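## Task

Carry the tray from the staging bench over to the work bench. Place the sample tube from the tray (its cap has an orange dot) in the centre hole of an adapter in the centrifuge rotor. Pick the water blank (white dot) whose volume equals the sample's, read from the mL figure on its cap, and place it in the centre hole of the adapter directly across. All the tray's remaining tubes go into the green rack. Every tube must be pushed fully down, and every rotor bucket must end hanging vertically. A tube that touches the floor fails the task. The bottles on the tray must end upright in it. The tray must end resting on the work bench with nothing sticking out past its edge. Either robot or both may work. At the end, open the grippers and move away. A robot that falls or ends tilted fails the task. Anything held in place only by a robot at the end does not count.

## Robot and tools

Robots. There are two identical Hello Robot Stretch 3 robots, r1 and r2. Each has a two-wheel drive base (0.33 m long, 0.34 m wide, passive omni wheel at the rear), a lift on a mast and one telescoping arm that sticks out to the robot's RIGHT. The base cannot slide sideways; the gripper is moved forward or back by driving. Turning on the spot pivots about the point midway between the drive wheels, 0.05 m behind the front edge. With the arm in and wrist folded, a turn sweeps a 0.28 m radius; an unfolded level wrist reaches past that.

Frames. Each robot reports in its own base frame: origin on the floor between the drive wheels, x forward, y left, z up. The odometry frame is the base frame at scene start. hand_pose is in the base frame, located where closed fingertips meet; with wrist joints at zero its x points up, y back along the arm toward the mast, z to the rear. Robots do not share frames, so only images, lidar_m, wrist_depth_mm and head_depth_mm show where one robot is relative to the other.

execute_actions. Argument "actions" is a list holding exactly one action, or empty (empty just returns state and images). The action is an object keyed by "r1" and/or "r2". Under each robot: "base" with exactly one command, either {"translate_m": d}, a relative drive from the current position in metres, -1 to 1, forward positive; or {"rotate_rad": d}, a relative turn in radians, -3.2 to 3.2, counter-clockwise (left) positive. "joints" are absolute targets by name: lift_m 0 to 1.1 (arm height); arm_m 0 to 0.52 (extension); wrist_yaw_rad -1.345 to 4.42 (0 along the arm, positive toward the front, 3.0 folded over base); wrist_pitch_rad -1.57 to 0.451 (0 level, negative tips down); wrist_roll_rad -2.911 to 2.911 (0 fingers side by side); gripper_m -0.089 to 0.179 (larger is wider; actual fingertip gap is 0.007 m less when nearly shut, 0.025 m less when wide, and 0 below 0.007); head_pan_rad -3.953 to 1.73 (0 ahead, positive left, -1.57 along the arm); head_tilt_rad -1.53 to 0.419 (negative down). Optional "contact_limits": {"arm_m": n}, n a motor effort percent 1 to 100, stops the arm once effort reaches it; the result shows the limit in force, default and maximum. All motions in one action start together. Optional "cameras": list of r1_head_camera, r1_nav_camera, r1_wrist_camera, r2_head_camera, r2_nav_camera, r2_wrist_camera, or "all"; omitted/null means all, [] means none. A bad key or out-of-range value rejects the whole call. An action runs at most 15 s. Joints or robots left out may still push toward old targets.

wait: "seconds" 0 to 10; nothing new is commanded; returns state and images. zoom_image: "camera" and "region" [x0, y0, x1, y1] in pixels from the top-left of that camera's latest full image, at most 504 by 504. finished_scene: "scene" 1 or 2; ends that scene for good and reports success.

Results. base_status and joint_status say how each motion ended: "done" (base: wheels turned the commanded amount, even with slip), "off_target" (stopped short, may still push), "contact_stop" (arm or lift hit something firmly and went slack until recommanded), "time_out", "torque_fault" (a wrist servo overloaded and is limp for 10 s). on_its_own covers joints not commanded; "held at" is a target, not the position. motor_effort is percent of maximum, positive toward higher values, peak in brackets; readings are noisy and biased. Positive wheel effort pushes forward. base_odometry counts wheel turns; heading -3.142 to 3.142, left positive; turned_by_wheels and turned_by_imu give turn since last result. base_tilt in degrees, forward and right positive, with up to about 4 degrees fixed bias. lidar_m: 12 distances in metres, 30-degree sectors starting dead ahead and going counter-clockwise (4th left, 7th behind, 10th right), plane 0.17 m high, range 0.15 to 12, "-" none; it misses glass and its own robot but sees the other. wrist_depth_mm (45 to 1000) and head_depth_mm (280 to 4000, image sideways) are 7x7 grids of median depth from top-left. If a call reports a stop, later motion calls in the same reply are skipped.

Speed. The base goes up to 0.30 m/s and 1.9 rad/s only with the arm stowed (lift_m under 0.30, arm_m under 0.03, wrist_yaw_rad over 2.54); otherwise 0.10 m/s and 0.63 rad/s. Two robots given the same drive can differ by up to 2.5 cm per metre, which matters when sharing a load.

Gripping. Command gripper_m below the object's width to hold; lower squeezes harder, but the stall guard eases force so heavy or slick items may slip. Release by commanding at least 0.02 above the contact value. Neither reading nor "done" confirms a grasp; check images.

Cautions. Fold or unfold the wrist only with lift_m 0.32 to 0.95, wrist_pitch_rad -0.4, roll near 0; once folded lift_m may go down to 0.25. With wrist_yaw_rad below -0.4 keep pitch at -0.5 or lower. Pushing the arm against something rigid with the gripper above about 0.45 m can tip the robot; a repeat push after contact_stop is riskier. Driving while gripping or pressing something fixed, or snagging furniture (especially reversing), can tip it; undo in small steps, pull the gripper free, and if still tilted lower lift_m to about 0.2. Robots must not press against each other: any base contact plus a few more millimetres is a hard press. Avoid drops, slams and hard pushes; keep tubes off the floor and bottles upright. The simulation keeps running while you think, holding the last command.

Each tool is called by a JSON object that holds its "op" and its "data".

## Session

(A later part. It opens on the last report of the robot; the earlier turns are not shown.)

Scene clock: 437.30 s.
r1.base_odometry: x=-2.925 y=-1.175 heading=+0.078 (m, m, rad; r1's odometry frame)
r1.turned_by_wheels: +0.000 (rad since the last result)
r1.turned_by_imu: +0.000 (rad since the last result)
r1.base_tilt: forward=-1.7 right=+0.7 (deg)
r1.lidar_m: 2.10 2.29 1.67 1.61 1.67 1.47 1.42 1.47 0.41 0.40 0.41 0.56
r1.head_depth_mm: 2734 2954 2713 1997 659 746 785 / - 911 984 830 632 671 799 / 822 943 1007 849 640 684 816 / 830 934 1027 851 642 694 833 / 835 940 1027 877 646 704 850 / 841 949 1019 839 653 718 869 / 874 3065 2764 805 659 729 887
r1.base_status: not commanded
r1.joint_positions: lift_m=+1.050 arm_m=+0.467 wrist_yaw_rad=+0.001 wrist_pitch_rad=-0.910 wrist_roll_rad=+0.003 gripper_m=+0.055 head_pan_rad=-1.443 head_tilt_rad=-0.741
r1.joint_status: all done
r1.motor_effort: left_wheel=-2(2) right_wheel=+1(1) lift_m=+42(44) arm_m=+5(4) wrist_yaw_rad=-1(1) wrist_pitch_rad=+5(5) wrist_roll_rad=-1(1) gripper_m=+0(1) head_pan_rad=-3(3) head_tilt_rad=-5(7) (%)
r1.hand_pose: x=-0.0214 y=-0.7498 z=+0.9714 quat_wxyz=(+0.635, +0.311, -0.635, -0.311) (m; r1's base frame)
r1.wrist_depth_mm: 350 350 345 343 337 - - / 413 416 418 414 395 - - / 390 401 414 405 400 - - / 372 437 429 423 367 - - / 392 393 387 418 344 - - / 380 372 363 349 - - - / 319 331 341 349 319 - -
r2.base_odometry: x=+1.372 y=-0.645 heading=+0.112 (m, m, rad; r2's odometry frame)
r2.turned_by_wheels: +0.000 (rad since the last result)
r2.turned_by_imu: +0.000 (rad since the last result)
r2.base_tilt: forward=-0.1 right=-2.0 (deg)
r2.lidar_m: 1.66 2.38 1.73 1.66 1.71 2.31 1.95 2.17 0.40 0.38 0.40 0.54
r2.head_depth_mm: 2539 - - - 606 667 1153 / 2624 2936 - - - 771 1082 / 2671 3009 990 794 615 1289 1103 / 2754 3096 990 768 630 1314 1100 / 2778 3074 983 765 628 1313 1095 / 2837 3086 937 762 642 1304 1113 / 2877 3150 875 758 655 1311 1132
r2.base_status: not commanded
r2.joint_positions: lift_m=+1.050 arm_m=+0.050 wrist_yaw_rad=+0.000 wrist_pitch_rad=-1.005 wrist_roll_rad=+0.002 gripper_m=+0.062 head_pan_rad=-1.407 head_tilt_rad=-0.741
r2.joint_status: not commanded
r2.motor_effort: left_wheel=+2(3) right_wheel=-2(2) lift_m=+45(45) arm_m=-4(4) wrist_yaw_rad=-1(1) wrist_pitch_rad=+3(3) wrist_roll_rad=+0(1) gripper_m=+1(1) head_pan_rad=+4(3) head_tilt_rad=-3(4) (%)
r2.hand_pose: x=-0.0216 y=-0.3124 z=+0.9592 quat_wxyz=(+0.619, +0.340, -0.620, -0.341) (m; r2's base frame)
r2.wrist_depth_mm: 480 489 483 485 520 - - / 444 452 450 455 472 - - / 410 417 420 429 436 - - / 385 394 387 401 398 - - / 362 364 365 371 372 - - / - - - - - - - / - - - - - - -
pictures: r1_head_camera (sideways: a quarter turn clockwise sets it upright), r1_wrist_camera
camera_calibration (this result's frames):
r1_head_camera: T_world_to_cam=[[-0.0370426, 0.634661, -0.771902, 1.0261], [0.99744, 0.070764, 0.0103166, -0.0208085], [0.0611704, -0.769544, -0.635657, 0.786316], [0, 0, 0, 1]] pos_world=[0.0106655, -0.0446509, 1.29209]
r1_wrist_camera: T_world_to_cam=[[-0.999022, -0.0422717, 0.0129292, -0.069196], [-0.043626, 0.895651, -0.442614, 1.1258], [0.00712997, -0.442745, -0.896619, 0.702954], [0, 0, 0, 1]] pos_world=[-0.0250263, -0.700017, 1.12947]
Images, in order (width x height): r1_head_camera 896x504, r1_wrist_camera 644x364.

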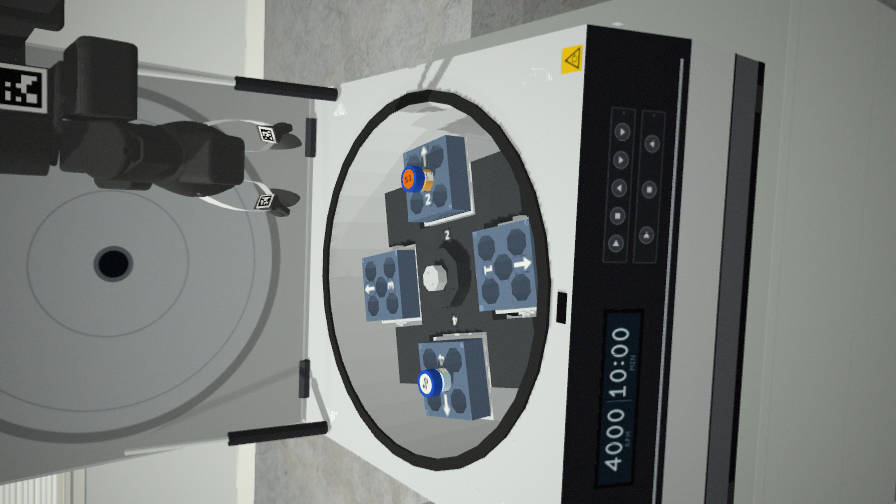

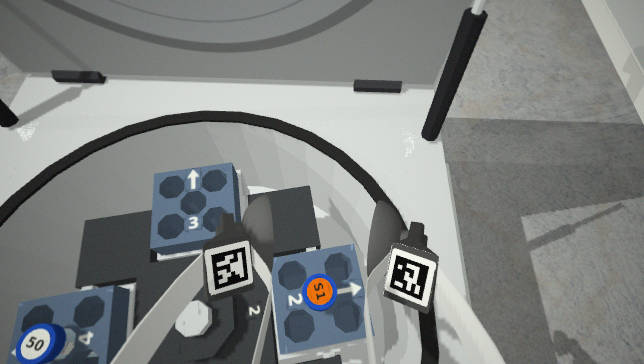

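Both dropped equally; seated.

{"op": "execute_actions", "data": {"actions": [{"r1":{"joints":{"arm_m":0.1}}}], "cameras": []}}

{"op": "finished_scene", "data": {"scene": 1}}

Scene clock: 444.63 s.
r1.base_odometry: x=-2.925 y=-1.175 heading=+0.078 (m, m, rad; r1's odometry frame)
r1.turned_by_wheels: +0.000 (rad since the last result)
r1.turned_by_imu: -0.001 (rad since the last result)
r1.base_tilt: forward=-1.7 right=+0.7 (deg)
r1.lidar_m: 2.11 2.29 1.68 1.61 1.67 1.47 1.42 1.47 0.41 0.40 0.41 0.56
r1.head_depth_mm: 2578 - - 1879 660 744 784 / 799 - - - 627 672 799 / 820 926 1012 - 634 683 816 / 828 936 1030 854 644 692 832 / 836 943 1030 875 645 704 853 / 842 949 1017 838 653 716 867 / 875 3074 2760 803 658 730 888
r1.base_status: not commanded
r1.joint_positions: lift_m=+1.050 arm_m=+0.100 wrist_yaw_rad=+0.001 wrist_pitch_rad=-0.910 wrist_roll_rad=+0.002 gripper_m=+0.055 head_pan_rad=-1.443 head_tilt_rad=-0.741
r1.joint_status: all done
r1.motor_effort: left_wheel=-2(2) right_wheel=+2(1) lift_m=+41(41) arm_m=-4(5) wrist_yaw_rad=-1(1) wrist_pitch_rad=+5(5) wrist_roll_rad=-1(1) gripper_m=-1(0) head_pan_rad=-2(2) head_tilt_rad=-5(6) (%)
r1.hand_pose: x=-0.0214 y=-0.3835 z=+0.9714 quat_wxyz=(+0.635, +0.311, -0.635, -0.311) (m; r1's base frame)
r1.wrist_depth_mm: - 540 551 568 527 - - / 439 474 497 512 505 - - / 394 491 458 475 398 - - / 363 367 363 367 367 - - / 388 379 367 370 366 - - / 564 558 614 520 - - - / - - - - - - -
r2.base_odometry: x=+1.372 y=-0.645 heading=+0.112 (m, m, rad; r2's odometry frame)
r2.turned_by_wheels: +0.000 (rad since the last result)
r2.turned_by_imu: +0.000 (rad since the last result)
r2.base_tilt: forward=+0.0 right=-1.9 (deg)
r2.lidar_m: 1.66 2.39 1.72 1.65 1.71 2.31 1.94 2.17 0.40 0.39 0.40 0.54
r2.head_depth_mm: 2502 - - - 606 668 1150 / 2646 2945 - - - 771 1087 / 2660 2984 991 795 615 1292 1103 / 2746 3051 987 768 630 1318 1100 / 2794 3048 979 766 627 1311 1091 / 2830 3095 939 764 641 1307 1115 / 2922 3145 880 759 657 1298 1133
r2.base_status: not commanded
r2.joint_positions: lift_m=+1.050 arm_m=+0.050 wrist_yaw_rad=+0.000 wrist_pitch_rad=-1.005 wrist_roll_rad=+0.002 gripper_m=+0.062 head_pan_rad=-1.407 head_tilt_rad=-0.741
r2.joint_status: not commanded
r2.motor_effort: left_wheel=+3(2) right_wheel=-2(2) lift_m=+45(46) arm_m=-4(4) wrist_yaw_rad=+0(0) wrist_pitch_rad=+3(4) wrist_roll_rad=-1(1) gripper_m=+1(1) head_pan_rad=+3(3) head_tilt_rad=-3(4) (%)
r2.hand_pose: x=-0.0216 y=-0.3124 z=+0.9592 quat_wxyz=(+0.619, +0.340, -0.620, -0.341) (m; r2's base frame)
r2.wrist_depth_mm: 478 489 484 484 513 - - / 449 453 457 457 465 - - / 406 421 423 428 426 - - / 385 388 393 394 395 - - / 357 364 371 362 379 - - / - - - - - - - / 974 - - - - - -
pictures: none
No camera images: the call's "cameras" was empty. Leave "cameras" out to get every camera's image.

The scene is finished: the task was done.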